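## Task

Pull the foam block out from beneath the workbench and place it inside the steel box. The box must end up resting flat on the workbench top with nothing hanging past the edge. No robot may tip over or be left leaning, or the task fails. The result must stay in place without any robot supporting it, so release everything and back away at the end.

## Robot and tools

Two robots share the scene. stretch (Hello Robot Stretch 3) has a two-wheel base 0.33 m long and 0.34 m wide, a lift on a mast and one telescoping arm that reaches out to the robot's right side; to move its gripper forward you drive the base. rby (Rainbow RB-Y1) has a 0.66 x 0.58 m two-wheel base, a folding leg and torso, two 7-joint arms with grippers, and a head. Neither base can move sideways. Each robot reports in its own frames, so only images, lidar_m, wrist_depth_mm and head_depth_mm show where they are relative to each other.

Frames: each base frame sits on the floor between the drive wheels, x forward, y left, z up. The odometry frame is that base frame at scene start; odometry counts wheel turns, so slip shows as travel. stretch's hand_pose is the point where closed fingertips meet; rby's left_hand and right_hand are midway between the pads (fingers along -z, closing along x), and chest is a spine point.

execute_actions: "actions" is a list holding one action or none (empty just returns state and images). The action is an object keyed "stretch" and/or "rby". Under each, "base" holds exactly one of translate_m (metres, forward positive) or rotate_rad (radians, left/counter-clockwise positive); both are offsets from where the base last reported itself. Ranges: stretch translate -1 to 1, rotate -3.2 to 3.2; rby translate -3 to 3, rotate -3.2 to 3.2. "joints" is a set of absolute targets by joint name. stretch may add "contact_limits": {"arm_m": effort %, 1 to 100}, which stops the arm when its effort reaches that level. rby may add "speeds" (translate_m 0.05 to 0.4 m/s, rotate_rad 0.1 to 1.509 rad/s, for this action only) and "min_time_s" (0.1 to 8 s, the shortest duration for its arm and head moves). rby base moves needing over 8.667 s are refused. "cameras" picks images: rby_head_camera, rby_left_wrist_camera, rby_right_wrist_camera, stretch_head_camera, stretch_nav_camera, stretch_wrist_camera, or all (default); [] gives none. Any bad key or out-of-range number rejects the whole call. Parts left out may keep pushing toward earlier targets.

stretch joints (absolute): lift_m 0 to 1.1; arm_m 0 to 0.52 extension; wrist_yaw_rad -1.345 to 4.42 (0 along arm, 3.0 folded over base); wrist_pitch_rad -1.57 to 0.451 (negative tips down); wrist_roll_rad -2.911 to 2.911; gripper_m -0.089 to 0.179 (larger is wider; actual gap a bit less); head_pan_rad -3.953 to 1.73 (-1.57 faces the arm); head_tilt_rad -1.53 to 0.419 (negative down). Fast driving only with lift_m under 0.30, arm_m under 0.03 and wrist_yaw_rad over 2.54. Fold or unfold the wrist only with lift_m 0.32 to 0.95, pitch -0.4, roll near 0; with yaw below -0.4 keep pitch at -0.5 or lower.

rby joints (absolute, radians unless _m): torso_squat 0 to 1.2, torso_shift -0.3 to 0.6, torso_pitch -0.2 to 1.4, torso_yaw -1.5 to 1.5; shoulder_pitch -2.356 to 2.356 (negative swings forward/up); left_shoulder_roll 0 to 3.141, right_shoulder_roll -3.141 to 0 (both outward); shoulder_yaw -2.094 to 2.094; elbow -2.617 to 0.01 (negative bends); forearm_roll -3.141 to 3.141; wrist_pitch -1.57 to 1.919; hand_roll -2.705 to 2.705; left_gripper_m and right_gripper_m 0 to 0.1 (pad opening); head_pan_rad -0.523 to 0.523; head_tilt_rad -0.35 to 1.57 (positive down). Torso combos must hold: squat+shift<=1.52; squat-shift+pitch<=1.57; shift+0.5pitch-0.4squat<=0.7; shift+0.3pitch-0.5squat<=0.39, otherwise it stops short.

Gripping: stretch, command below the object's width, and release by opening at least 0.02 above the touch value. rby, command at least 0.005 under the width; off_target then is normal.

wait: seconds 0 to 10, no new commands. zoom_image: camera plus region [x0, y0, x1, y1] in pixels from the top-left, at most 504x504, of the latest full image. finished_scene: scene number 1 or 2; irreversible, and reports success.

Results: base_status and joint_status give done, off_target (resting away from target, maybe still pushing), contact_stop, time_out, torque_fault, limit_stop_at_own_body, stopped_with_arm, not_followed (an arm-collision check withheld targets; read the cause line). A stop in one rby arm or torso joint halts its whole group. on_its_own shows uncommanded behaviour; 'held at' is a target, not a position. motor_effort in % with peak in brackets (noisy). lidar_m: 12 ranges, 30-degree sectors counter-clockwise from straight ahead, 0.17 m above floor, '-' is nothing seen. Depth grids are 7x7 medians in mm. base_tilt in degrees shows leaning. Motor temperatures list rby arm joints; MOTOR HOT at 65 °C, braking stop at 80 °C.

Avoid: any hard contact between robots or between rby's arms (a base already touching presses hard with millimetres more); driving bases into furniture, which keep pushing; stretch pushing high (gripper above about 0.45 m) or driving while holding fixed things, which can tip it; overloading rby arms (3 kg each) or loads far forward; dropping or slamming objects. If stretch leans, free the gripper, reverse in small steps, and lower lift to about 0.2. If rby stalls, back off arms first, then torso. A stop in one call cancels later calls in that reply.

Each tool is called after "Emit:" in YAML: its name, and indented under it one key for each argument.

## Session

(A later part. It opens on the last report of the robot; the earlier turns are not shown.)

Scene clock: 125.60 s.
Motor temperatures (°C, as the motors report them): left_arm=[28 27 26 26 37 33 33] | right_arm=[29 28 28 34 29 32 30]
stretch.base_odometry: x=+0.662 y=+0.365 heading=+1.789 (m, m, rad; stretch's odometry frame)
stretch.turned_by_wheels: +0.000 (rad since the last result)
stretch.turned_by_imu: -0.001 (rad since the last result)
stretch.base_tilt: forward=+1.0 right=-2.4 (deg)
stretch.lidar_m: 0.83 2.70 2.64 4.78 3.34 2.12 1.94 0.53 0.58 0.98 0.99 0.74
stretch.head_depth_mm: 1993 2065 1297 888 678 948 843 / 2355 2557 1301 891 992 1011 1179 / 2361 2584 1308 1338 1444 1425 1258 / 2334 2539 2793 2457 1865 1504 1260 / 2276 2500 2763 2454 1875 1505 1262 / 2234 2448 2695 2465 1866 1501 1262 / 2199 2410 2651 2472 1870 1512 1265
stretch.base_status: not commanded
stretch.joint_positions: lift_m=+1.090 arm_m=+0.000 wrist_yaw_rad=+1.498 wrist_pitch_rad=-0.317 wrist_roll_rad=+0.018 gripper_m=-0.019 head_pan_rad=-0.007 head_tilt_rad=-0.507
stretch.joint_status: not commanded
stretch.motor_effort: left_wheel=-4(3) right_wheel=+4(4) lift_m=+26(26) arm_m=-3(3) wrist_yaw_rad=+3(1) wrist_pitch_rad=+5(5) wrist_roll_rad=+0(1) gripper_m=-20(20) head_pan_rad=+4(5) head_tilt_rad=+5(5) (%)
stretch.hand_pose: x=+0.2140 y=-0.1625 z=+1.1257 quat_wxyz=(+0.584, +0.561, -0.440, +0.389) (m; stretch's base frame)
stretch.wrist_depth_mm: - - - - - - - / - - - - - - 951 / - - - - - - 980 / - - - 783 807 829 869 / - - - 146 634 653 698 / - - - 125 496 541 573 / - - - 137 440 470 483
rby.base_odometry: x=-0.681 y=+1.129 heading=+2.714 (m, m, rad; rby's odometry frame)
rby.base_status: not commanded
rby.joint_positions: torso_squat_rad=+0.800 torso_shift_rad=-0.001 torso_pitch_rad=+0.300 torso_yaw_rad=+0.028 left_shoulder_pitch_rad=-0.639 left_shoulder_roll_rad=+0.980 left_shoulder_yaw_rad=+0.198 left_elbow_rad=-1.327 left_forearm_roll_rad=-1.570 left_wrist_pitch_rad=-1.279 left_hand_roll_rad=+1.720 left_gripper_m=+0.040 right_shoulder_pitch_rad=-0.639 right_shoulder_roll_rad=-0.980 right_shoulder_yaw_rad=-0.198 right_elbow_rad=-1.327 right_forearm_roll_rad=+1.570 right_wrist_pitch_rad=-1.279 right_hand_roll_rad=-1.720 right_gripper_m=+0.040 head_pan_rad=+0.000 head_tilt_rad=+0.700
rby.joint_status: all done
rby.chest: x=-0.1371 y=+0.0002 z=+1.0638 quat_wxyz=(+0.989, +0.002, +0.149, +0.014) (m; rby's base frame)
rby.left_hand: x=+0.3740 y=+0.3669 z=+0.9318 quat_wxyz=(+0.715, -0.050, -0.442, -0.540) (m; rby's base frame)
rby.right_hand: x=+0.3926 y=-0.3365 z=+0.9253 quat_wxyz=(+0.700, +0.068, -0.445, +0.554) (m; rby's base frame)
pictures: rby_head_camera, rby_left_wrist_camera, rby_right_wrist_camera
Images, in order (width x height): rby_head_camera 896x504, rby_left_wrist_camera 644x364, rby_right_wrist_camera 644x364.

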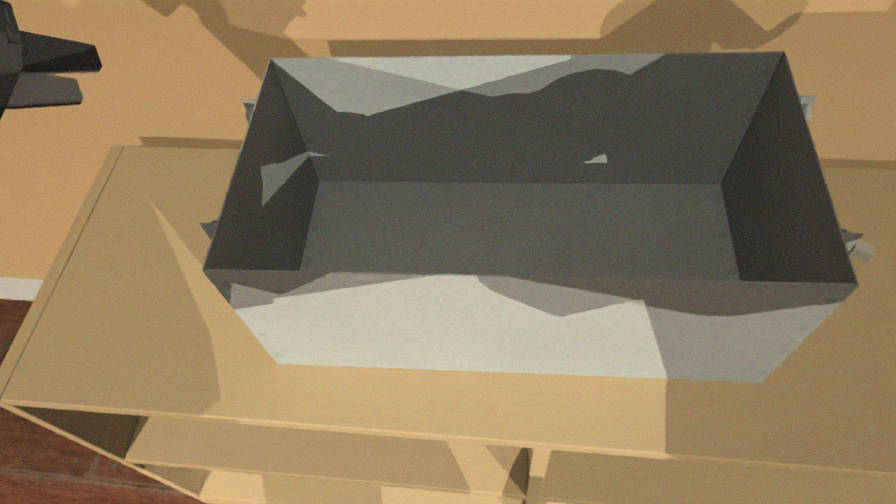

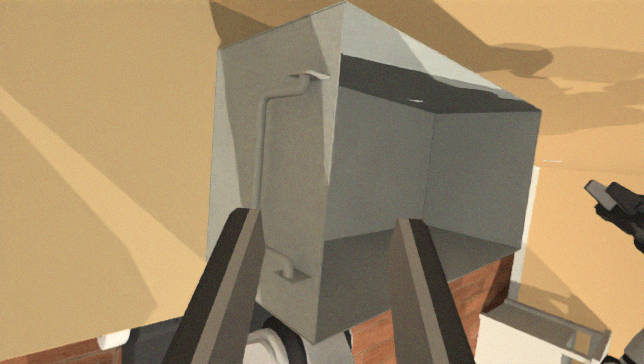

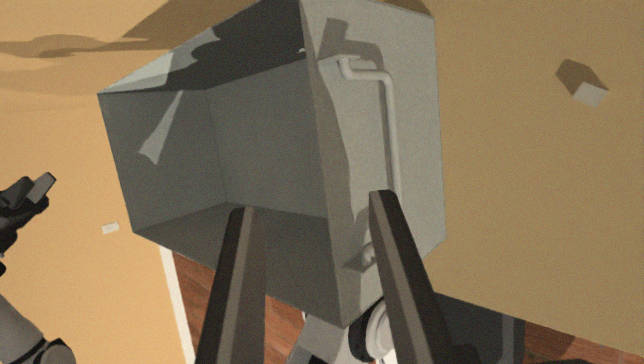

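Emit:
execute_actions:
  actions:
    - {"rby":{"joints":{"torso_squat_rad":1.0,"left_shoulder_roll_rad":0.92,"right_shoulder_roll_rad":-0.92}}}
  cameras: ["rby_head_camera","rby_left_wrist_camera","rby_right_wrist_camera"]

Scene clock: 128.03 s.
Motor temperatures (°C, as the motors report them): left_arm=[28 27 26 26 37 33 33] | right_arm=[29 28 28 34 29 32 30]
stretch.base_odometry: x=+0.662 y=+0.365 heading=+1.789 (m, m, rad; stretch's odometry frame)
stretch.turned_by_wheels: +0.000 (rad since the last result)
stretch.turned_by_imu: +0.000 (rad since the last result)
stretch.base_tilt: forward=+1.1 right=-2.4 (deg)
stretch.lidar_m: 0.82 2.70 2.63 4.79 3.31 2.12 1.94 0.53 0.58 0.99 0.99 0.74
stretch.head_depth_mm: 2002 2063 1293 887 677 951 843 / 2359 2562 1303 890 994 1008 1181 / 2347 2585 1308 1336 1440 1423 1257 / 2304 2527 2807 2443 1858 1498 1260 / 2268 2492 2742 2444 1871 1504 1260 / 2244 2454 2715 2475 1868 1506 1262 / 2205 2420 2661 2493 1871 1510 1269
stretch.base_status: not commanded
stretch.joint_positions: lift_m=+1.090 arm_m=+0.000 wrist_yaw_rad=+1.498 wrist_pitch_rad=-0.317 wrist_roll_rad=+0.018 gripper_m=-0.019 head_pan_rad=-0.007 head_tilt_rad=-0.507
stretch.joint_status: not commanded
stretch.motor_effort: left_wheel=-3(3) right_wheel=+4(4) lift_m=+26(26) arm_m=-3(3) wrist_yaw_rad=+2(1) wrist_pitch_rad=+5(5) wrist_roll_rad=+1(1) gripper_m=-20(20) head_pan_rad=+4(4) head_tilt_rad=+5(5) (%)
stretch.hand_pose: x=+0.2140 y=-0.1625 z=+1.1257 quat_wxyz=(+0.584, +0.561, -0.440, +0.389) (m; stretch's base frame)
stretch.wrist_depth_mm: - - - - - - 952 / - - - - - - 979 / - - - - - - 949 / - - - 804 801 832 832 / - - - 146 635 650 694 / - - - 125 489 546 567 / - - - 137 446 463 482
rby.base_odometry: x=-0.681 y=+1.129 heading=+2.714 (m, m, rad; rby's odometry frame)
rby.base_status: not commanded
rby.joint_positions: torso_squat_rad=+1.000 torso_shift_rad=-0.001 torso_pitch_rad=+0.300 torso_yaw_rad=+0.028 left_shoulder_pitch_rad=-0.639 left_shoulder_roll_rad=+0.920 left_shoulder_yaw_rad=+0.198 left_elbow_rad=-1.327 left_forearm_roll_rad=-1.570 left_wrist_pitch_rad=-1.279 left_hand_roll_rad=+1.720 left_gripper_m=+0.040 right_shoulder_pitch_rad=-0.639 right_shoulder_roll_rad=-0.920 right_shoulder_yaw_rad=-0.198 right_elbow_rad=-1.327 right_forearm_roll_rad=+1.570 right_wrist_pitch_rad=-1.279 right_hand_roll_rad=-1.720 right_gripper_m=+0.040 head_pan_rad=+0.000 head_tilt_rad=+0.700
rby.joint_status: all done
rby.chest: x=-0.1370 y=+0.0001 z=+0.9543 quat_wxyz=(+0.989, +0.002, +0.149, +0.014) (m; rby's base frame)
rby.left_hand: x=+0.3741 y=+0.3459 z=+0.8092 quat_wxyz=(+0.711, -0.077, -0.453, -0.533) (m; rby's base frame)
rby.right_hand: x=+0.3915 y=-0.3154 z=+0.8031 quat_wxyz=(+0.696, +0.095, -0.455, +0.548) (m; rby's base frame)
pictures: rby_head_camera, rby_left_wrist_camera, rby_right_wrist_camera
Images, in order (width x height): rby_head_camera 896x504, rby_left_wrist_camera 644x364, rby_right_wrist_camera 644x364.

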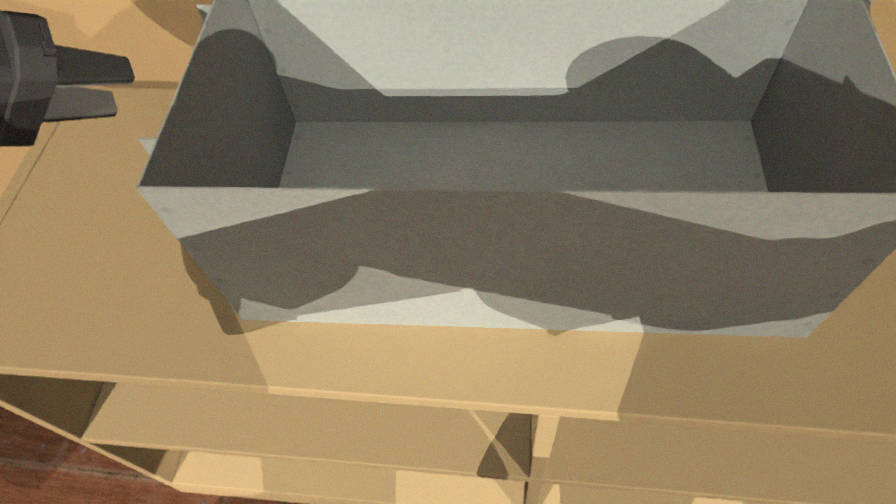

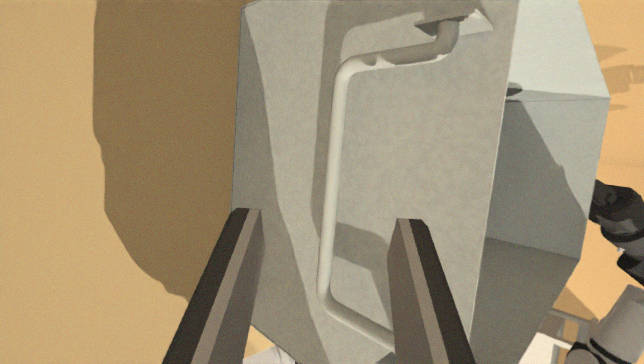

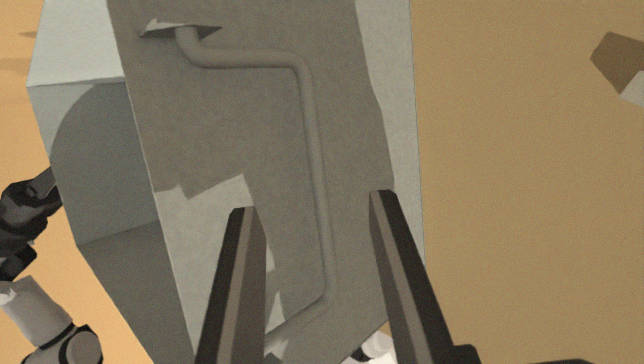

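Emit:
execute_actions:
  actions:
    - {"rby":{"base":{"translate_m":0.03},"speeds":{"translate_m":0.05},"joints":{"left_shoulder_roll_rad":0.82,"right_shoulder_roll_rad":-0.82,"head_tilt_rad":0.9},"min_time_s":1.5}}
  cameras: ["rby_head_camera","rby_left_wrist_camera","rby_right_wrist_camera"]

Scene clock: 132.40 s.
Motor temperatures (°C, as the motors report them): left_arm=[28 27 26 26 37 33 33] | right_arm=[29 28 28 34 29 32 30]
stretch.base_odometry: x=+0.662 y=+0.365 heading=+1.789 (m, m, rad; stretch's odometry frame)
stretch.turned_by_wheels: +0.000 (rad since the last result)
stretch.turned_by_imu: +0.000 (rad since the last result)
stretch.base_tilt: forward=+1.1 right=-2.4 (deg)
stretch.lidar_m: 0.83 2.70 2.65 4.77 3.35 2.12 1.94 0.53 0.57 0.98 0.99 0.74
stretch.head_depth_mm: 1995 2065 1301 888 677 951 843 / 2356 2560 1296 891 994 1008 1180 / 2355 2583 1309 1338 1443 1421 1252 / 2310 2534 2817 2463 1861 1501 1258 / 2295 2484 2771 2466 1865 1500 1265 / 2245 2437 2711 2470 1872 1504 1263 / 2198 2402 2632 2485 1866 1511 1262
stretch.base_status: not commanded
stretch.joint_positions: lift_m=+1.090 arm_m=+0.000 wrist_yaw_rad=+1.498 wrist_pitch_rad=-0.317 wrist_roll_rad=+0.018 gripper_m=-0.019 head_pan_rad=-0.007 head_tilt_rad=-0.507
stretch.joint_status: not commanded
stretch.motor_effort: left_wheel=-3(3) right_wheel=+4(4) lift_m=+26(26) arm_m=-3(3) wrist_yaw_rad=+1(1) wrist_pitch_rad=+5(5) wrist_roll_rad=+0(0) gripper_m=-19(20) head_pan_rad=+4(5) head_tilt_rad=+5(5) (%)
stretch.hand_pose: x=+0.2140 y=-0.1625 z=+1.1257 quat_wxyz=(+0.584, +0.561, -0.440, +0.389) (m; stretch's base frame)
stretch.wrist_depth_mm: - - - - - - 989 / - - - - - - 954 / - - - - - - 961 / - - - 779 803 811 853 / - - - 146 633 652 697 / - - - 124 494 550 566 / - - - 137 444 469 472
rby.base_odometry: x=-0.709 y=+1.141 heading=+2.714 (m, m, rad; rby's odometry frame)
rby.base_status: done
rby.joint_positions: torso_squat_rad=+1.000 torso_shift_rad=-0.001 torso_pitch_rad=+0.300 torso_yaw_rad=+0.028 left_shoulder_pitch_rad=-0.639 left_shoulder_roll_rad=+0.821 left_shoulder_yaw_rad=+0.198 left_elbow_rad=-1.327 left_forearm_roll_rad=-1.570 left_wrist_pitch_rad=-1.279 left_hand_roll_rad=+1.720 left_gripper_m=+0.040 right_shoulder_pitch_rad=-0.638 right_shoulder_roll_rad=-0.822 right_shoulder_yaw_rad=-0.199 right_elbow_rad=-1.326 right_forearm_roll_rad=+1.571 right_wrist_pitch_rad=-1.279 right_hand_roll_rad=-1.720 right_gripper_m=+0.040 head_pan_rad=+0.000 head_tilt_rad=+0.900
rby.joint_status: all done
rby.chest: x=-0.1370 y=+0.0000 z=+0.9543 quat_wxyz=(+0.989, +0.002, +0.149, +0.014) (m; rby's base frame)
rby.left_hand: x=+0.3732 y=+0.3092 z=+0.7902 quat_wxyz=(+0.702, -0.121, -0.469, -0.521) (m; rby's base frame)
rby.right_hand: x=+0.3887 y=-0.2804 z=+0.7850 quat_wxyz=(+0.688, +0.139, -0.470, +0.535) (m; rby's base frame)
pictures: rby_head_camera, rby_left_wrist_camera, rby_right_wrist_camera
Images, in order (width x height): rby_head_camera 896x504, rby_left_wrist_camera 644x364, rby_right_wrist_camera 644x364.

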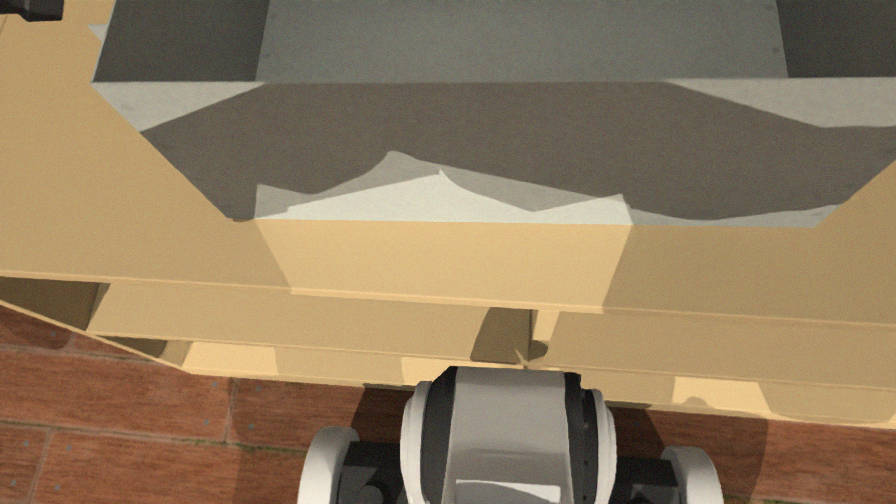

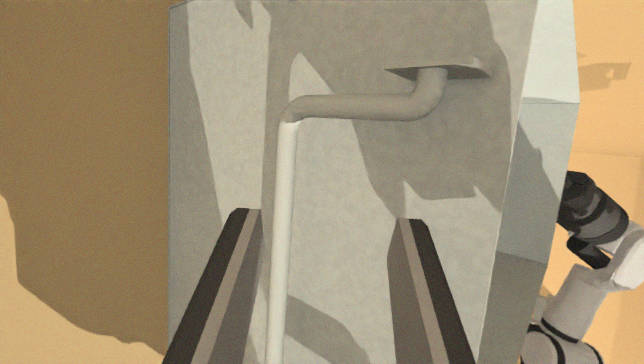

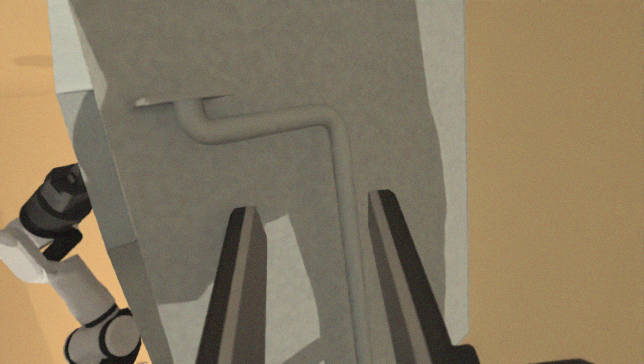

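Emit:
execute_actions:
  actions:
    - {"rby":{"joints":{"left_shoulder_roll_rad":0.745,"right_shoulder_roll_rad":-0.745,"left_shoulder_pitch_rad":-0.6,"right_shoulder_pitch_rad":-0.6},"min_time_s":1.2}}
  cameras: ["rby_left_wrist_camera","rby_right_wrist_camera"]

Scene clock: 135.03 s.
Motor temperatures (°C, as the motors report them): left_arm=[28 27 26 26 37 33 33] | right_arm=[29 28 28 34 29 32 30]
stretch.base_odometry: x=+0.662 y=+0.365 heading=+1.789 (m, m, rad; stretch's odometry frame)
stretch.turned_by_wheels: +0.000 (rad since the last result)
stretch.turned_by_imu: +0.000 (rad since the last result)
stretch.base_tilt: forward=+1.1 right=-2.6 (deg)
stretch.lidar_m: 0.83 2.70 2.65 4.77 3.32 2.12 1.94 0.53 0.57 0.99 0.99 0.74
stretch.head_depth_mm: 1997 2078 1301 887 675 951 843 / 2373 2552 1302 894 994 1009 1178 / 2342 2574 1306 1338 1437 1422 1258 / 2307 2546 2808 2479 1843 1497 1259 / 2252 2496 2753 2453 1871 1505 1265 / 2246 2445 2696 2491 1880 1506 1262 / 2191 2421 2659 2478 1877 1514 1269
stretch.base_status: not commanded
stretch.joint_positions: lift_m=+1.090 arm_m=+0.000 wrist_yaw_rad=+1.498 wrist_pitch_rad=-0.317 wrist_roll_rad=+0.018 gripper_m=-0.019 head_pan_rad=-0.007 head_tilt_rad=-0.507
stretch.joint_status: not commanded
stretch.motor_effort: left_wheel=-3(3) right_wheel=+4(4) lift_m=+26(26) arm_m=-3(3) wrist_yaw_rad=+1(2) wrist_pitch_rad=+5(5) wrist_roll_rad=+0(1) gripper_m=-20(21) head_pan_rad=+4(4) head_tilt_rad=+5(4) (%)
stretch.hand_pose: x=+0.2140 y=-0.1625 z=+1.1257 quat_wxyz=(+0.584, +0.561, -0.440, +0.389) (m; stretch's base frame)
stretch.wrist_depth_mm: - - - - - - 946 / - - - - - - 951 / - - - - - - 934 / - - - 788 804 846 859 / - - - 146 617 663 696 / - - - 125 498 550 569 / - - - 137 443 467 472
rby.base_odometry: x=-0.709 y=+1.141 heading=+2.714 (m, m, rad; rby's odometry frame)
rby.base_status: not commanded
rby.joint_positions: torso_squat_rad=+1.000 torso_shift_rad=-0.001 torso_pitch_rad=+0.300 torso_yaw_rad=+0.028 left_shoulder_pitch_rad=-0.606 left_shoulder_roll_rad=+0.773 left_shoulder_yaw_rad=+0.210 left_elbow_rad=-1.321 left_forearm_roll_rad=-1.574 left_wrist_pitch_rad=-1.275 left_hand_roll_rad=+1.720 left_gripper_m=+0.040 right_shoulder_pitch_rad=-0.614 right_shoulder_roll_rad=-0.797 right_shoulder_yaw_rad=-0.210 right_elbow_rad=-1.319 right_forearm_roll_rad=+1.575 right_wrist_pitch_rad=-1.275 right_hand_roll_rad=-1.720 right_gripper_m=+0.039 head_pan_rad=+0.000 head_tilt_rad=+0.900
rby.joint_status: left_shoulder_roll_rad contact_stop (moved -0.048 of -0.076); right_shoulder_roll_rad contact_stop (moved +0.025 of +0.077); the others done
rby.on_its_own: left_shoulder_roll_rad is held at +0.770, not at your +0.745, since a contact_stop; right_shoulder_roll_rad is held at -0.794, not at your -0.745, since a contact_stop
rby.chest: x=-0.1371 y=+0.0000 z=+0.9543 quat_wxyz=(+0.989, +0.002, +0.149, +0.014) (m; rby's base frame)
rby.left_hand: x=+0.3654 y=+0.3023 z=+0.7690 quat_wxyz=(+0.711, -0.143, -0.470, -0.504) (m; rby's base frame)
rby.right_hand: x=+0.3836 y=-0.2806 z=+0.7707 quat_wxyz=(+0.697, +0.149, -0.469, +0.522) (m; rby's base frame)
pictures: rby_left_wrist_camera, rby_right_wrist_camera
Images, in order (width x height): rby_left_wrist_camera 644x364, rby_right_wrist_camera 644x364.

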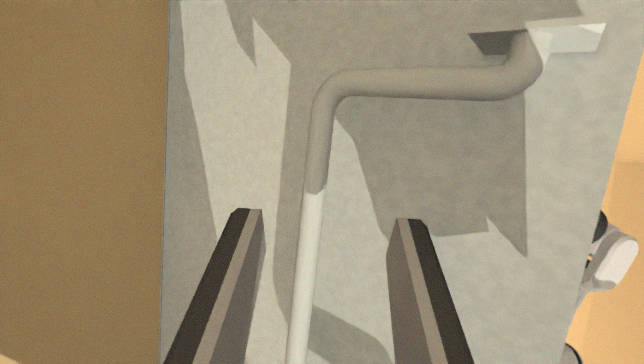

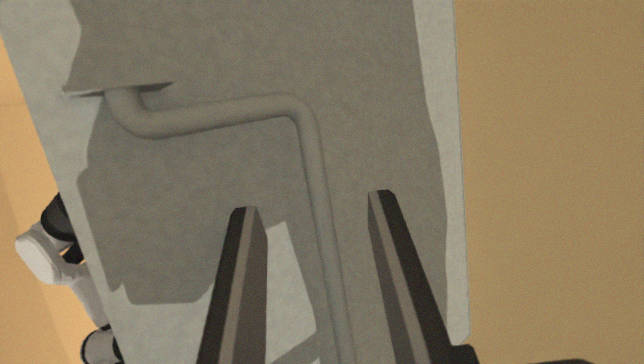

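Emit:
execute_actions:
  actions:
    - {"rby":{"joints":{"left_gripper_m":0.016,"right_gripper_m":0.016,"left_shoulder_roll_rad":0.765,"right_shoulder_roll_rad":-0.79}}}
  cameras: ["rby_left_wrist_camera","rby_right_wrist_camera"]

Scene clock: 136.57 s.
Motor temperatures (°C, as the motors report them): left_arm=[28 27 26 26 37 33 33] | right_arm=[29 28 28 34 29 32 30]
stretch.base_odometry: x=+0.662 y=+0.365 heading=+1.789 (m, m, rad; stretch's odometry frame)
stretch.turned_by_wheels: +0.000 (rad since the last result)
stretch.turned_by_imu: +0.000 (rad since the last result)
stretch.base_tilt: forward=+1.1 right=-2.4 (deg)
stretch.lidar_m: 0.83 2.70 2.65 4.78 3.35 2.12 1.94 0.53 0.57 0.99 0.99 0.74
stretch.head_depth_mm: 2000 2056 1296 886 676 954 842 / 2361 2557 1304 891 996 1008 1181 / 2356 2592 1310 1336 1442 1418 1259 / 2309 2541 2799 2454 1858 1498 1259 / 2271 2485 2770 2448 1872 1504 1260 / 2245 2461 2713 2473 1875 1505 1265 / 2189 2392 2657 2480 1876 1504 1267
stretch.base_status: not commanded
stretch.joint_positions: lift_m=+1.090 arm_m=+0.000 wrist_yaw_rad=+1.498 wrist_pitch_rad=-0.317 wrist_roll_rad=+0.018 gripper_m=-0.019 head_pan_rad=-0.007 head_tilt_rad=-0.507
stretch.joint_status: not commanded
stretch.motor_effort: left_wheel=-3(3) right_wheel=+4(4) lift_m=+26(26) arm_m=-3(3) wrist_yaw_rad=+1(1) wrist_pitch_rad=+5(5) wrist_roll_rad=+0(1) gripper_m=-20(20) head_pan_rad=+4(4) head_tilt_rad=+4(4) (%)
stretch.hand_pose: x=+0.2140 y=-0.1625 z=+1.1257 quat_wxyz=(+0.584, +0.561, -0.440, +0.389) (m; stretch's base frame)
stretch.wrist_depth_mm: - - - - - - 952 / - - - - - - 955 / - - - - - - 948 / - - - 801 783 826 870 / - - - 146 630 665 690 / - - - 125 494 541 563 / - - - 138 445 466 483
rby.base_odometry: x=-0.709 y=+1.141 heading=+2.714 (m, m, rad; rby's odometry frame)
rby.base_status: not commanded
rby.joint_positions: torso_squat_rad=+1.000 torso_shift_rad=-0.001 torso_pitch_rad=+0.300 torso_yaw_rad=+0.028 left_shoulder_pitch_rad=-0.606 left_shoulder_roll_rad=+0.766 left_shoulder_yaw_rad=+0.208 left_elbow_rad=-1.322 left_forearm_roll_rad=-1.573 left_wrist_pitch_rad=-1.276 left_hand_roll_rad=+1.720 left_gripper_m=+0.016 right_shoulder_pitch_rad=-0.614 right_shoulder_roll_rad=-0.791 right_shoulder_yaw_rad=-0.208 right_elbow_rad=-1.320 right_forearm_roll_rad=+1.574 right_wrist_pitch_rad=-1.275 right_hand_roll_rad=-1.720 right_gripper_m=+0.016 head_pan_rad=+0.000 head_tilt_rad=+0.900
rby.joint_status: all done
rby.chest: x=-0.1370 y=+0.0001 z=+0.9543 quat_wxyz=(+0.989, +0.002, +0.149, +0.014) (m; rby's base frame)
rby.left_hand: x=+0.3650 y=+0.2991 z=+0.7676 quat_wxyz=(+0.710, -0.146, -0.470, -0.504) (m; rby's base frame)
rby.right_hand: x=+0.3832 y=-0.2771 z=+0.7697 quat_wxyz=(+0.695, +0.153, -0.469, +0.522) (m; rby's base frame)
pictures: rby_left_wrist_camera, rby_right_wrist_camera
Images, in order (width x height): rby_left_wrist_camera 644x364, rby_right_wrist_camera 644x364.

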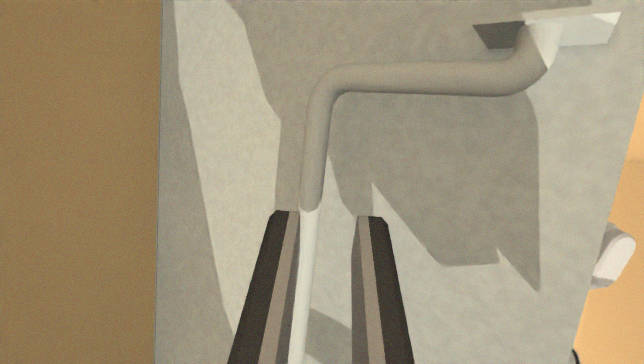

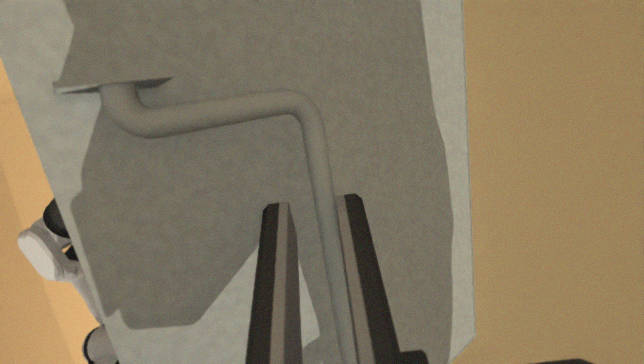

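Emit:
execute_actions:
  actions:
    - {"rby":{"joints":{"left_gripper_m":0.02,"right_gripper_m":0.02,"left_shoulder_roll_rad":0.735,"right_shoulder_roll_rad":-0.76},"min_time_s":1}}
  cameras: ["rby_left_wrist_camera","rby_right_wrist_camera"]

Scene clock: 139.33 s.
Motor temperatures (°C, as the motors report them): left_arm=[28 27 26 26 37 33 33] | right_arm=[29 28 28 34 29 32 30]
stretch.base_odometry: x=+0.662 y=+0.365 heading=+1.789 (m, m, rad; stretch's odometry frame)
stretch.turned_by_wheels: +0.000 (rad since the last result)
stretch.turned_by_imu: +0.000 (rad since the last result)
stretch.base_tilt: forward=+1.3 right=-2.5 (deg)
stretch.lidar_m: 0.82 2.70 2.65 4.80 3.35 2.13 1.94 0.53 0.57 0.98 0.99 0.74
stretch.head_depth_mm: 1995 2082 1294 887 675 951 843 / 2353 2556 1303 891 994 1010 1179 / 2357 2586 1310 1339 1441 1421 1256 / 2301 2536 2800 2463 1869 1498 1256 / 2281 2487 2756 2470 1868 1502 1263 / 2244 2458 2729 2475 1872 1503 1265 / 2195 2413 2641 2473 1874 1509 1269
stretch.base_status: not commanded
stretch.joint_positions: lift_m=+1.090 arm_m=+0.000 wrist_yaw_rad=+1.498 wrist_pitch_rad=-0.317 wrist_roll_rad=+0.018 gripper_m=-0.019 head_pan_rad=-0.007 head_tilt_rad=-0.507
stretch.joint_status: not commanded
stretch.motor_effort: left_wheel=-3(3) right_wheel=+4(4) lift_m=+26(26) arm_m=-3(3) wrist_yaw_rad=+1(2) wrist_pitch_rad=+5(5) wrist_roll_rad=+1(1) gripper_m=-21(20) head_pan_rad=+4(4) head_tilt_rad=+5(4) (%)
stretch.hand_pose: x=+0.2140 y=-0.1625 z=+1.1257 quat_wxyz=(+0.584, +0.561, -0.440, +0.389) (m; stretch's base frame)
stretch.wrist_depth_mm: - - - - - - 996 / - - - - - - 973 / - - - - - - 950 / - - - 782 782 829 862 / - - - 146 641 667 697 / - - - 125 499 552 557 / - - - 137 447 465 476
rby.base_odometry: x=-0.709 y=+1.141 heading=+2.714 (m, m, rad; rby's odometry frame)
rby.base_status: not commanded
rby.joint_positions: torso_squat_rad=+1.000 torso_shift_rad=-0.001 torso_pitch_rad=+0.300 torso_yaw_rad=+0.028 left_shoulder_pitch_rad=-0.605 left_shoulder_roll_rad=+0.741 left_shoulder_yaw_rad=+0.212 left_elbow_rad=-1.320 left_forearm_roll_rad=-1.575 left_wrist_pitch_rad=-1.274 left_hand_roll_rad=+1.720 left_gripper_m=+0.019 right_shoulder_pitch_rad=-0.610 right_shoulder_roll_rad=-0.781 right_shoulder_yaw_rad=-0.218 right_elbow_rad=-1.314 right_forearm_roll_rad=+1.578 right_wrist_pitch_rad=-1.272 right_hand_roll_rad=-1.720 right_gripper_m=+0.019 head_pan_rad=+0.000 head_tilt_rad=+0.900
rby.joint_status: right_shoulder_roll_rad contact_stop (moved +0.010 of +0.031); the others done
rby.chest: x=-0.1371 y=+0.0003 z=+0.9543 quat_wxyz=(+0.989, +0.002, +0.149, +0.014) (m; rby's base frame)
rby.left_hand: x=+0.3645 y=+0.2918 z=+0.7636 quat_wxyz=(+0.709, -0.156, -0.475, -0.498) (m; rby's base frame)
rby.right_hand: x=+0.3838 y=-0.2782 z=+0.7675 quat_wxyz=(+0.698, +0.154, -0.472, +0.516) (m; rby's base frame)
pictures: rby_left_wrist_camera, rby_right_wrist_camera
Images, in order (width x height): rby_left_wrist_camera 644x364, rby_right_wrist_camera 644x364.

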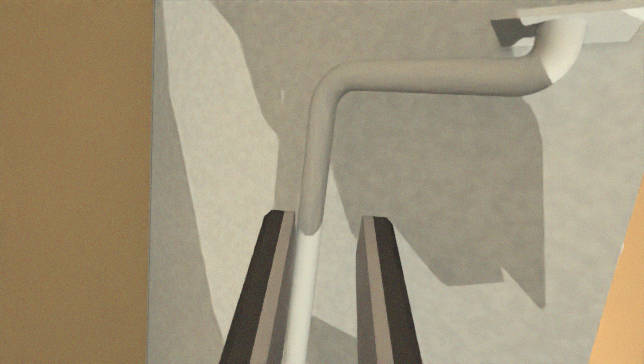

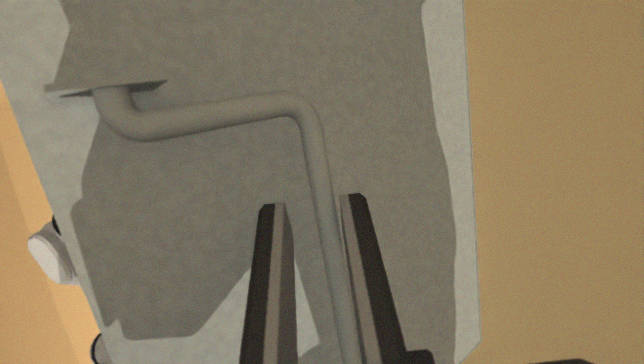

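Emit:
execute_actions:
  actions:
    - {"rby":{"joints":{"left_gripper_m":0.0,"right_gripper_m":0.0,"left_shoulder_roll_rad":0.745,"right_shoulder_roll_rad":-0.778}}}
  cameras: ["rby_left_wrist_camera","rby_right_wrist_camera"]

Scene clock: 140.90 s.
Motor temperatures (°C, as the motors report them): left_arm=[28 27 26 26 37 33 33] | right_arm=[29 28 28 34 29 32 30]
stretch.base_odometry: x=+0.662 y=+0.365 heading=+1.789 (m, m, rad; stretch's odometry frame)
stretch.turned_by_wheels: +0.000 (rad since the last result)
stretch.turned_by_imu: +0.000 (rad since the last result)
stretch.base_tilt: forward=+1.1 right=-2.3 (deg)
stretch.lidar_m: 0.82 2.70 2.66 4.79 3.32 2.12 1.94 0.53 0.57 0.99 1.00 0.74
stretch.head_depth_mm: 2003 2069 1300 888 676 949 843 / 2362 2546 1301 891 993 1007 1181 / 2361 2575 1313 1338 1442 1419 1258 / 2317 2524 2800 2470 1869 1503 1256 / 2267 2492 2761 2451 1868 1505 1258 / 2242 2433 2723 2470 1874 1510 1259 / 2206 2414 2656 2468 1882 1511 1264
stretch.base_status: not commanded
stretch.joint_positions: lift_m=+1.090 arm_m=+0.000 wrist_yaw_rad=+1.498 wrist_pitch_rad=-0.317 wrist_roll_rad=+0.018 gripper_m=-0.019 head_pan_rad=-0.007 head_tilt_rad=-0.507
stretch.joint_status: not commanded
stretch.motor_effort: left_wheel=-3(3) right_wheel=+4(4) lift_m=+26(26) arm_m=-3(3) wrist_yaw_rad=+0(1) wrist_pitch_rad=+5(5) wrist_roll_rad=+1(1) gripper_m=-18(19) head_pan_rad=+4(4) head_tilt_rad=+4(4) (%)
stretch.hand_pose: x=+0.2140 y=-0.1625 z=+1.1257 quat_wxyz=(+0.584, +0.561, -0.440, +0.389) (m; stretch's base frame)
stretch.wrist_depth_mm: - - - - - - 991 / - - - - - - 977 / - - - - - - 991 / - - - 787 806 827 841 / - - - 146 635 657 700 / - - - 125 494 542 575 / - - - 137 442 464 477
rby.base_odometry: x=-0.709 y=+1.141 heading=+2.714 (m, m, rad; rby's odometry frame)
rby.base_status: not commanded
rby.joint_positions: torso_squat_rad=+1.000 torso_shift_rad=-0.001 torso_pitch_rad=+0.301 torso_yaw_rad=+0.028 left_shoulder_pitch_rad=-0.602 left_shoulder_roll_rad=+0.749 left_shoulder_yaw_rad=+0.209 left_elbow_rad=-1.318 left_forearm_roll_rad=-1.576 left_wrist_pitch_rad=-1.275 left_hand_roll_rad=+1.720 left_gripper_m=+0.005 right_shoulder_pitch_rad=-0.608 right_shoulder_roll_rad=-0.781 right_shoulder_yaw_rad=-0.217 right_elbow_rad=-1.313 right_forearm_roll_rad=+1.579 right_wrist_pitch_rad=-1.273 right_hand_roll_rad=-1.720 right_gripper_m=+0.006 head_pan_rad=+0.000 head_tilt_rad=+0.900
rby.joint_status: left_gripper_m off_target (ended at +0.005, target +0.000); right_gripper_m off_target (ended at +0.006, target +0.000); the others done
rby.chest: x=-0.1366 y=+0.0002 z=+0.9543 quat_wxyz=(+0.989, +0.002, +0.150, +0.014) (m; rby's base frame)
rby.left_hand: x=+0.3638 y=+0.2949 z=+0.7614 quat_wxyz=(+0.711, -0.154, -0.470, -0.499) (m; rby's base frame)
rby.right_hand: x=+0.3833 y=-0.2790 z=+0.7650 quat_wxyz=(+0.700, +0.155, -0.470, +0.515) (m; rby's base frame)
pictures: rby_left_wrist_camera, rby_right_wrist_camera
Images, in order (width x height): rby_left_wrist_camera 644x364, rby_right_wrist_camera 644x364.

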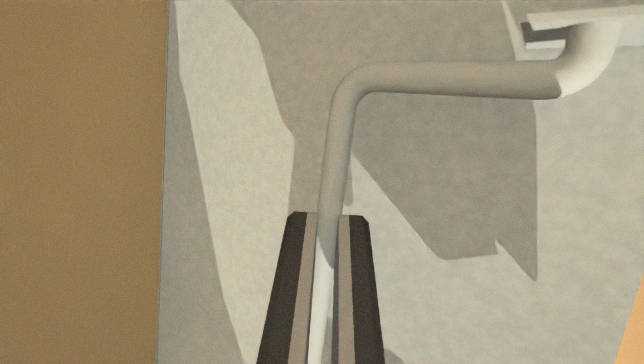

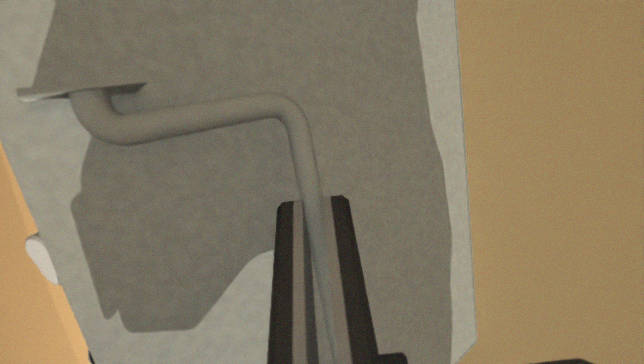

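Emit:
execute_actions:
  actions:
    - {"rby":{"joints":{"torso_squat_rad":0.92,"left_shoulder_pitch_rad":-0.602,"left_shoulder_roll_rad":0.742,"left_shoulder_yaw_rad":0.209,"left_elbow_rad":-1.318,"left_forearm_roll_rad":-1.576,"left_wrist_pitch_rad":-1.275,"right_shoulder_pitch_rad":-0.608,"right_shoulder_roll_rad":-0.774,"right_shoulder_yaw_rad":-0.217,"right_elbow_rad":-1.313,"right_forearm_roll_rad":1.579,"right_wrist_pitch_rad":-1.273,"head_tilt_rad":0.75}}}
  cameras: ["rby_head_camera","rby_left_wrist_camera","rby_right_wrist_camera"]

Scene clock: 142.83 s.
Motor temperatures (°C, as the motors report them): left_arm=[28 27 26 26 37 33 33] | right_arm=[29 28 28 34 30 32 30]
stretch.base_odometry: x=+0.662 y=+0.365 heading=+1.789 (m, m, rad; stretch's odometry frame)
stretch.turned_by_wheels: +0.000 (rad since the last result)
stretch.turned_by_imu: +0.000 (rad since the last result)
stretch.base_tilt: forward=+1.2 right=-2.4 (deg)
stretch.lidar_m: 0.83 2.70 2.65 4.79 3.31 2.12 1.94 0.53 0.57 0.98 0.99 0.74
stretch.head_depth_mm: 1994 2064 1297 887 675 953 844 / 2370 2548 1297 891 993 1010 1176 / 2360 2592 1312 1340 1440 1418 1253 / 2309 2528 2823 2451 1866 1508 1259 / 2276 2488 2763 2486 1867 1509 1260 / 2247 2452 2728 2475 1874 1506 1262 / 2209 2413 2654 2490 1886 1505 1268
stretch.base_status: not commanded
stretch.joint_positions: lift_m=+1.090 arm_m=+0.000 wrist_yaw_rad=+1.498 wrist_pitch_rad=-0.317 wrist_roll_rad=+0.018 gripper_m=-0.019 head_pan_rad=-0.007 head_tilt_rad=-0.507
stretch.joint_status: not commanded
stretch.motor_effort: left_wheel=-3(2) right_wheel=+4(4) lift_m=+26(26) arm_m=-3(3) wrist_yaw_rad=+2(0) wrist_pitch_rad=+5(5) wrist_roll_rad=+0(0) gripper_m=-19(20) head_pan_rad=+4(4) head_tilt_rad=+3(5) (%)
stretch.hand_pose: x=+0.2140 y=-0.1625 z=+1.1257 quat_wxyz=(+0.584, +0.561, -0.440, +0.389) (m; stretch's base frame)
stretch.wrist_depth_mm: - - - - - - 994 / - - - - - - - / - - - - - - 922 / - - - 779 771 825 861 / - - - 146 637 656 673 / - - - 125 491 548 574 / - - - 137 446 468 482
rby.base_odometry: x=-0.709 y=+1.141 heading=+2.714 (m, m, rad; rby's odometry frame)
rby.base_status: not commanded
rby.joint_positions: torso_squat_rad=+0.920 torso_shift_rad=-0.001 torso_pitch_rad=+0.302 torso_yaw_rad=+0.028 left_shoulder_pitch_rad=-0.598 left_shoulder_roll_rad=+0.745 left_shoulder_yaw_rad=+0.209 left_elbow_rad=-1.315 left_forearm_roll_rad=-1.579 left_wrist_pitch_rad=-1.275 left_hand_roll_rad=+1.720 left_gripper_m=+0.005 right_shoulder_pitch_rad=-0.603 right_shoulder_roll_rad=-0.776 right_shoulder_yaw_rad=-0.217 right_elbow_rad=-1.309 right_forearm_roll_rad=+1.581 right_wrist_pitch_rad=-1.273 right_hand_roll_rad=-1.720 right_gripper_m=+0.007 head_pan_rad=+0.000 head_tilt_rad=+0.750
rby.joint_status: all done
rby.chest: x=-0.1362 y=+0.0002 z=+1.0001 quat_wxyz=(+0.989, +0.002, +0.150, +0.014) (m; rby's base frame)
rby.left_hand: x=+0.3629 y=+0.2954 z=+0.8032 quat_wxyz=(+0.714, -0.156, -0.468, -0.497) (m; rby's base frame)
rby.right_hand: x=+0.3820 y=-0.2791 z=+0.8060 quat_wxyz=(+0.703, +0.157, -0.467, +0.513) (m; rby's base frame)
pictures: rby_head_camera, rby_left_wrist_camera, rby_right_wrist_camera
Images, in order (width x height): rby_head_camera 896x504, rby_left_wrist_camera 644x364, rby_right_wrist_camera 644x364.

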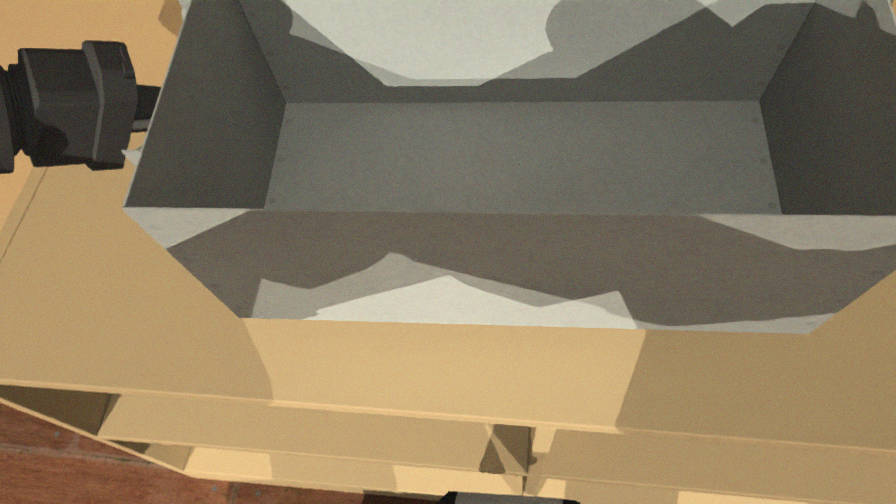

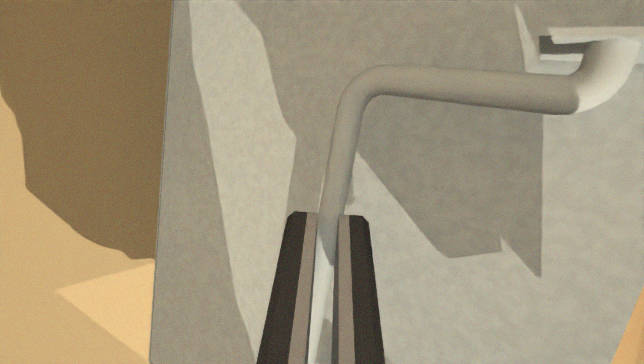

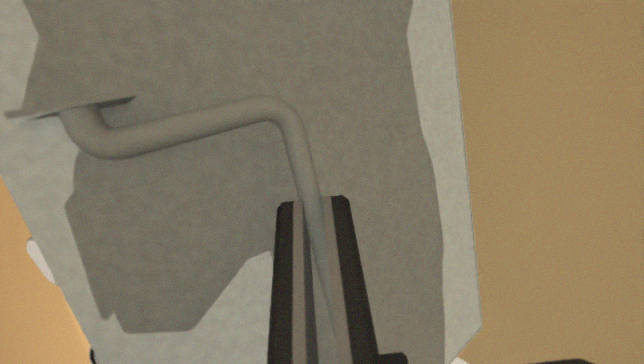

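Emit:
execute_actions:
  actions:
    - {"rby":{"joints":{"torso_squat_rad":0.7,"head_tilt_rad":0.9}}}
  cameras: ["rby_head_camera","rby_left_wrist_camera"]

Scene clock: 148.13 s.
Motor temperatures (°C, as the motors report them): left_arm=[29 27 26 27 38 33 33] | right_arm=[29 28 28 35 31 32 30]
stretch.base_odometry: x=+0.662 y=+0.365 heading=+1.789 (m, m, rad; stretch's odometry frame)
stretch.turned_by_wheels: +0.000 (rad since the last result)
stretch.turned_by_imu: -0.001 (rad since the last result)
stretch.base_tilt: forward=+1.1 right=-2.4 (deg)
stretch.lidar_m: 0.82 2.70 2.66 4.79 3.32 2.13 1.94 0.53 0.57 0.99 0.99 0.74
stretch.head_depth_mm: 2000 2058 1296 886 676 952 844 / 2355 2567 1302 893 994 1009 1182 / 2347 2595 1316 1333 1441 1421 1257 / 2319 2534 2794 2458 1858 1507 1263 / 2281 2492 2764 2472 1873 1499 1260 / 2251 2454 2720 2486 1873 1503 1264 / 2201 2397 2650 2485 1872 1510 1268
stretch.base_status: not commanded
stretch.joint_positions: lift_m=+1.090 arm_m=+0.000 wrist_yaw_rad=+1.498 wrist_pitch_rad=-0.317 wrist_roll_rad=+0.018 gripper_m=-0.019 head_pan_rad=-0.007 head_tilt_rad=-0.507
stretch.joint_status: not commanded
stretch.motor_effort: left_wheel=-3(2) right_wheel=+4(4) lift_m=+26(26) arm_m=-2(2) wrist_yaw_rad=+1(1) wrist_pitch_rad=+5(5) wrist_roll_rad=+1(1) gripper_m=-18(20) head_pan_rad=+4(4) head_tilt_rad=+5(5) (%)
stretch.hand_pose: x=+0.2140 y=-0.1625 z=+1.1257 quat_wxyz=(+0.584, +0.561, -0.440, +0.389) (m; stretch's base frame)
stretch.wrist_depth_mm: - - - - - - 948 / - - - - - - 969 / - - - - - - 968 / - - - 777 818 841 863 / - - - 146 653 663 686 / - - - 125 496 542 571 / - - - 137 434 465 481
rby.base_odometry: x=-0.709 y=+1.141 heading=+2.714 (m, m, rad; rby's odometry frame)
rby.base_status: not commanded
rby.joint_positions: torso_squat_rad=+0.700 torso_shift_rad=-0.001 torso_pitch_rad=+0.302 torso_yaw_rad=+0.028 left_shoulder_pitch_rad=-0.598 left_shoulder_roll_rad=+0.745 left_shoulder_yaw_rad=+0.209 left_elbow_rad=-1.315 left_forearm_roll_rad=-1.579 left_wrist_pitch_rad=-1.275 left_hand_roll_rad=+1.720 left_gripper_m=+0.005 right_shoulder_pitch_rad=-0.603 right_shoulder_roll_rad=-0.776 right_shoulder_yaw_rad=-0.217 right_elbow_rad=-1.309 right_forearm_roll_rad=+1.581 right_wrist_pitch_rad=-1.273 right_hand_roll_rad=-1.720 right_gripper_m=+0.007 head_pan_rad=+0.000 head_tilt_rad=+0.900
rby.joint_status: all done
rby.chest: x=-0.1363 y=+0.0003 z=+1.1114 quat_wxyz=(+0.989, +0.002, +0.150, +0.014) (m; rby's base frame)
rby.left_hand: x=+0.3628 y=+0.2954 z=+0.9143 quat_wxyz=(+0.714, -0.156, -0.468, -0.497) (m; rby's base frame)
rby.right_hand: x=+0.3819 y=-0.2790 z=+0.9172 quat_wxyz=(+0.703, +0.157, -0.467, +0.513) (m; rby's base frame)
pictures: rby_head_camera, rby_left_wrist_camera
Images, in order (width x height): rby_head_camera 896x504, rby_left_wrist_camera 644x364.

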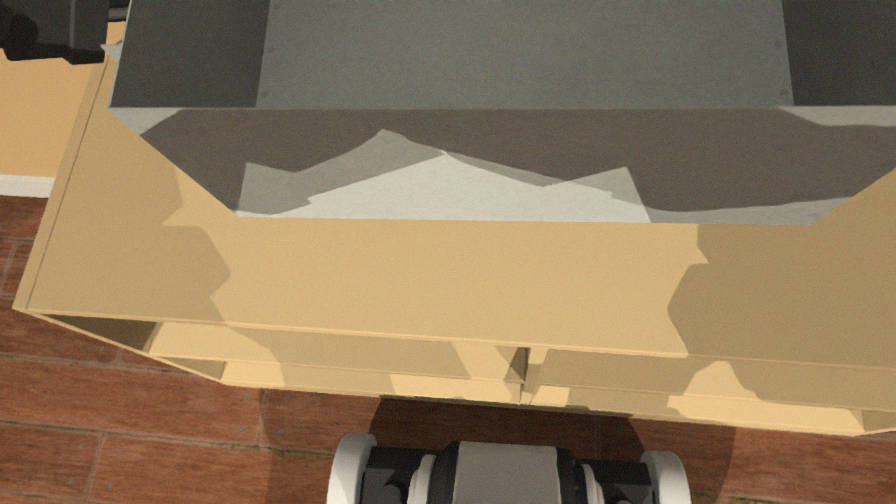

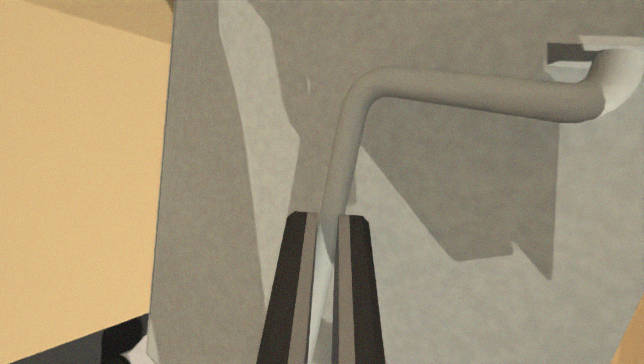

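Emit:
execute_actions:
  actions:
    - {"rby":{"base":{"translate_m":-0.45},"speeds":{"translate_m":0.2},"joints":{"torso_squat_rad":0.0,"head_tilt_rad":0.8}}}
  cameras: ["rby_head_camera","rby_left_wrist_camera","rby_right_wrist_camera","stretch_head_camera"]

Scene clock: 152.30 s.
Motor temperatures (°C, as the motors report them): left_arm=[29 27 26 27 39 33 33] | right_arm=[29 28 28 35 31 32 30]
stretch.base_odometry: x=+0.662 y=+0.365 heading=+1.789 (m, m, rad; stretch's odometry frame)
stretch.turned_by_wheels: +0.000 (rad since the last result)
stretch.turned_by_imu: +0.000 (rad since the last result)
stretch.base_tilt: forward=+1.1 right=-2.5 (deg)
stretch.lidar_m: 0.82 2.70 2.40 4.78 3.33 2.12 1.94 0.53 0.57 0.99 0.99 0.74
stretch.head_depth_mm: 2000 2068 1295 888 675 952 844 / 2353 2546 1301 891 993 1008 1182 / 2362 2584 1308 1338 1444 1415 1256 / 2304 2531 2813 2459 1858 1498 1258 / 2271 2486 2756 2467 1863 1500 1260 / 2248 2456 2694 2466 1882 1508 1264 / 2196 2411 2663 2474 1879 1507 1265
stretch.base_status: not commanded
stretch.joint_positions: lift_m=+1.090 arm_m=+0.000 wrist_yaw_rad=+1.498 wrist_pitch_rad=-0.317 wrist_roll_rad=+0.018 gripper_m=-0.019 head_pan_rad=-0.007 head_tilt_rad=-0.507
stretch.joint_status: not commanded
stretch.motor_effort: left_wheel=-3(3) right_wheel=+4(4) lift_m=+26(26) arm_m=-3(3) wrist_yaw_rad=+1(1) wrist_pitch_rad=+5(5) wrist_roll_rad=+1(0) gripper_m=-19(19) head_pan_rad=+4(4) head_tilt_rad=+5(5) (%)
stretch.hand_pose: x=+0.2140 y=-0.1625 z=+1.1257 quat_wxyz=(+0.584, +0.561, -0.440, +0.389) (m; stretch's base frame)
stretch.wrist_depth_mm: - - - - - - 951 / - - - - - - 944 / - - - - - - 939 / - - - 789 804 832 849 / - - - 146 637 642 701 / - - - 125 493 548 569 / - - - 138 441 467 478
rby.base_odometry: x=-0.299 y=+0.955 heading=+2.713 (m, m, rad; rby's odometry frame)
rby.base_status: done
rby.joint_positions: torso_squat_rad=+0.000 torso_shift_rad=+0.000 torso_pitch_rad=+0.302 torso_yaw_rad=+0.028 left_shoulder_pitch_rad=-0.598 left_shoulder_roll_rad=+0.745 left_shoulder_yaw_rad=+0.209 left_elbow_rad=-1.315 left_forearm_roll_rad=-1.579 left_wrist_pitch_rad=-1.275 left_hand_roll_rad=+1.720 left_gripper_m=+0.005 right_shoulder_pitch_rad=-0.603 right_shoulder_roll_rad=-0.776 right_shoulder_yaw_rad=-0.217 right_elbow_rad=-1.309 right_forearm_roll_rad=+1.582 right_wrist_pitch_rad=-1.273 right_hand_roll_rad=-1.720 right_gripper_m=+0.007 head_pan_rad=+0.000 head_tilt_rad=+0.800
rby.joint_status: all done
rby.chest: x=-0.1362 y=+0.0004 z=+1.2759 quat_wxyz=(+0.989, +0.002, +0.150, +0.014) (m; rby's base frame)
rby.left_hand: x=+0.3627 y=+0.2955 z=+1.0787 quat_wxyz=(+0.714, -0.156, -0.468, -0.497) (m; rby's base frame)
rby.right_hand: x=+0.3819 y=-0.2789 z=+1.0815 quat_wxyz=(+0.703, +0.157, -0.467, +0.513) (m; rby's base frame)
pictures: rby_head_camera, rby_left_wrist_camera, rby_right_wrist_camera, stretch_head_camera (sideways: a quarter turn clockwise sets it upright)
Images, in order (width x height): rby_head_camera 896x504, rby_left_wrist_camera 644x364, rby_right_wrist_camera 644x364, stretch_head_camera 896x504.

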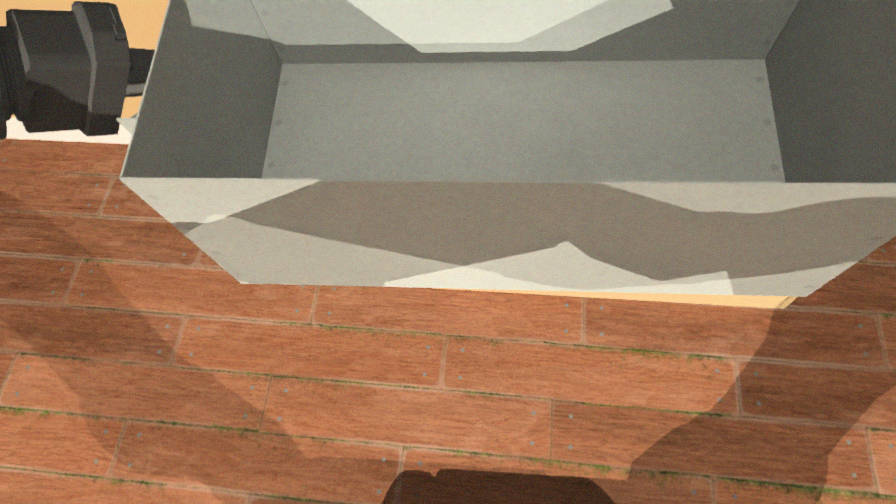

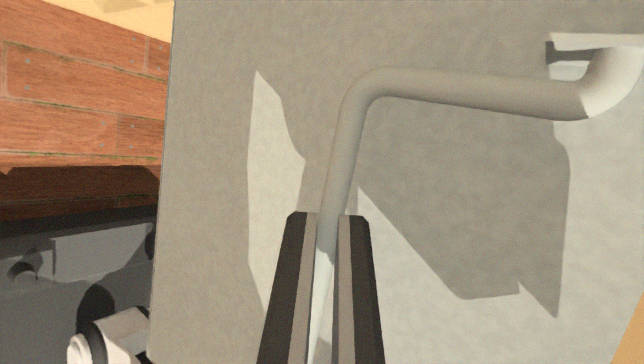

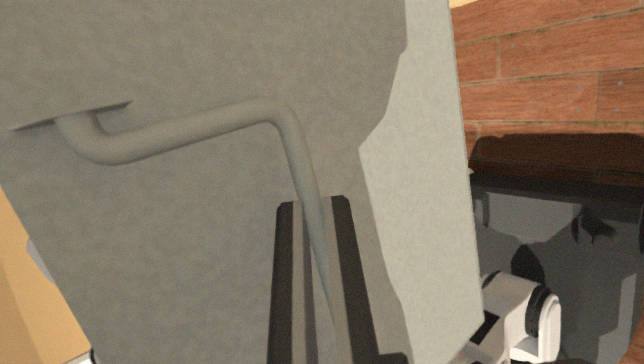

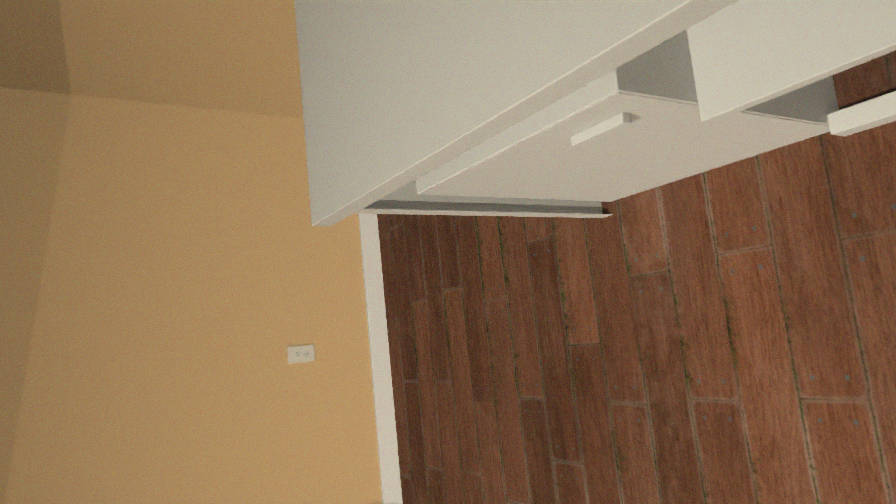

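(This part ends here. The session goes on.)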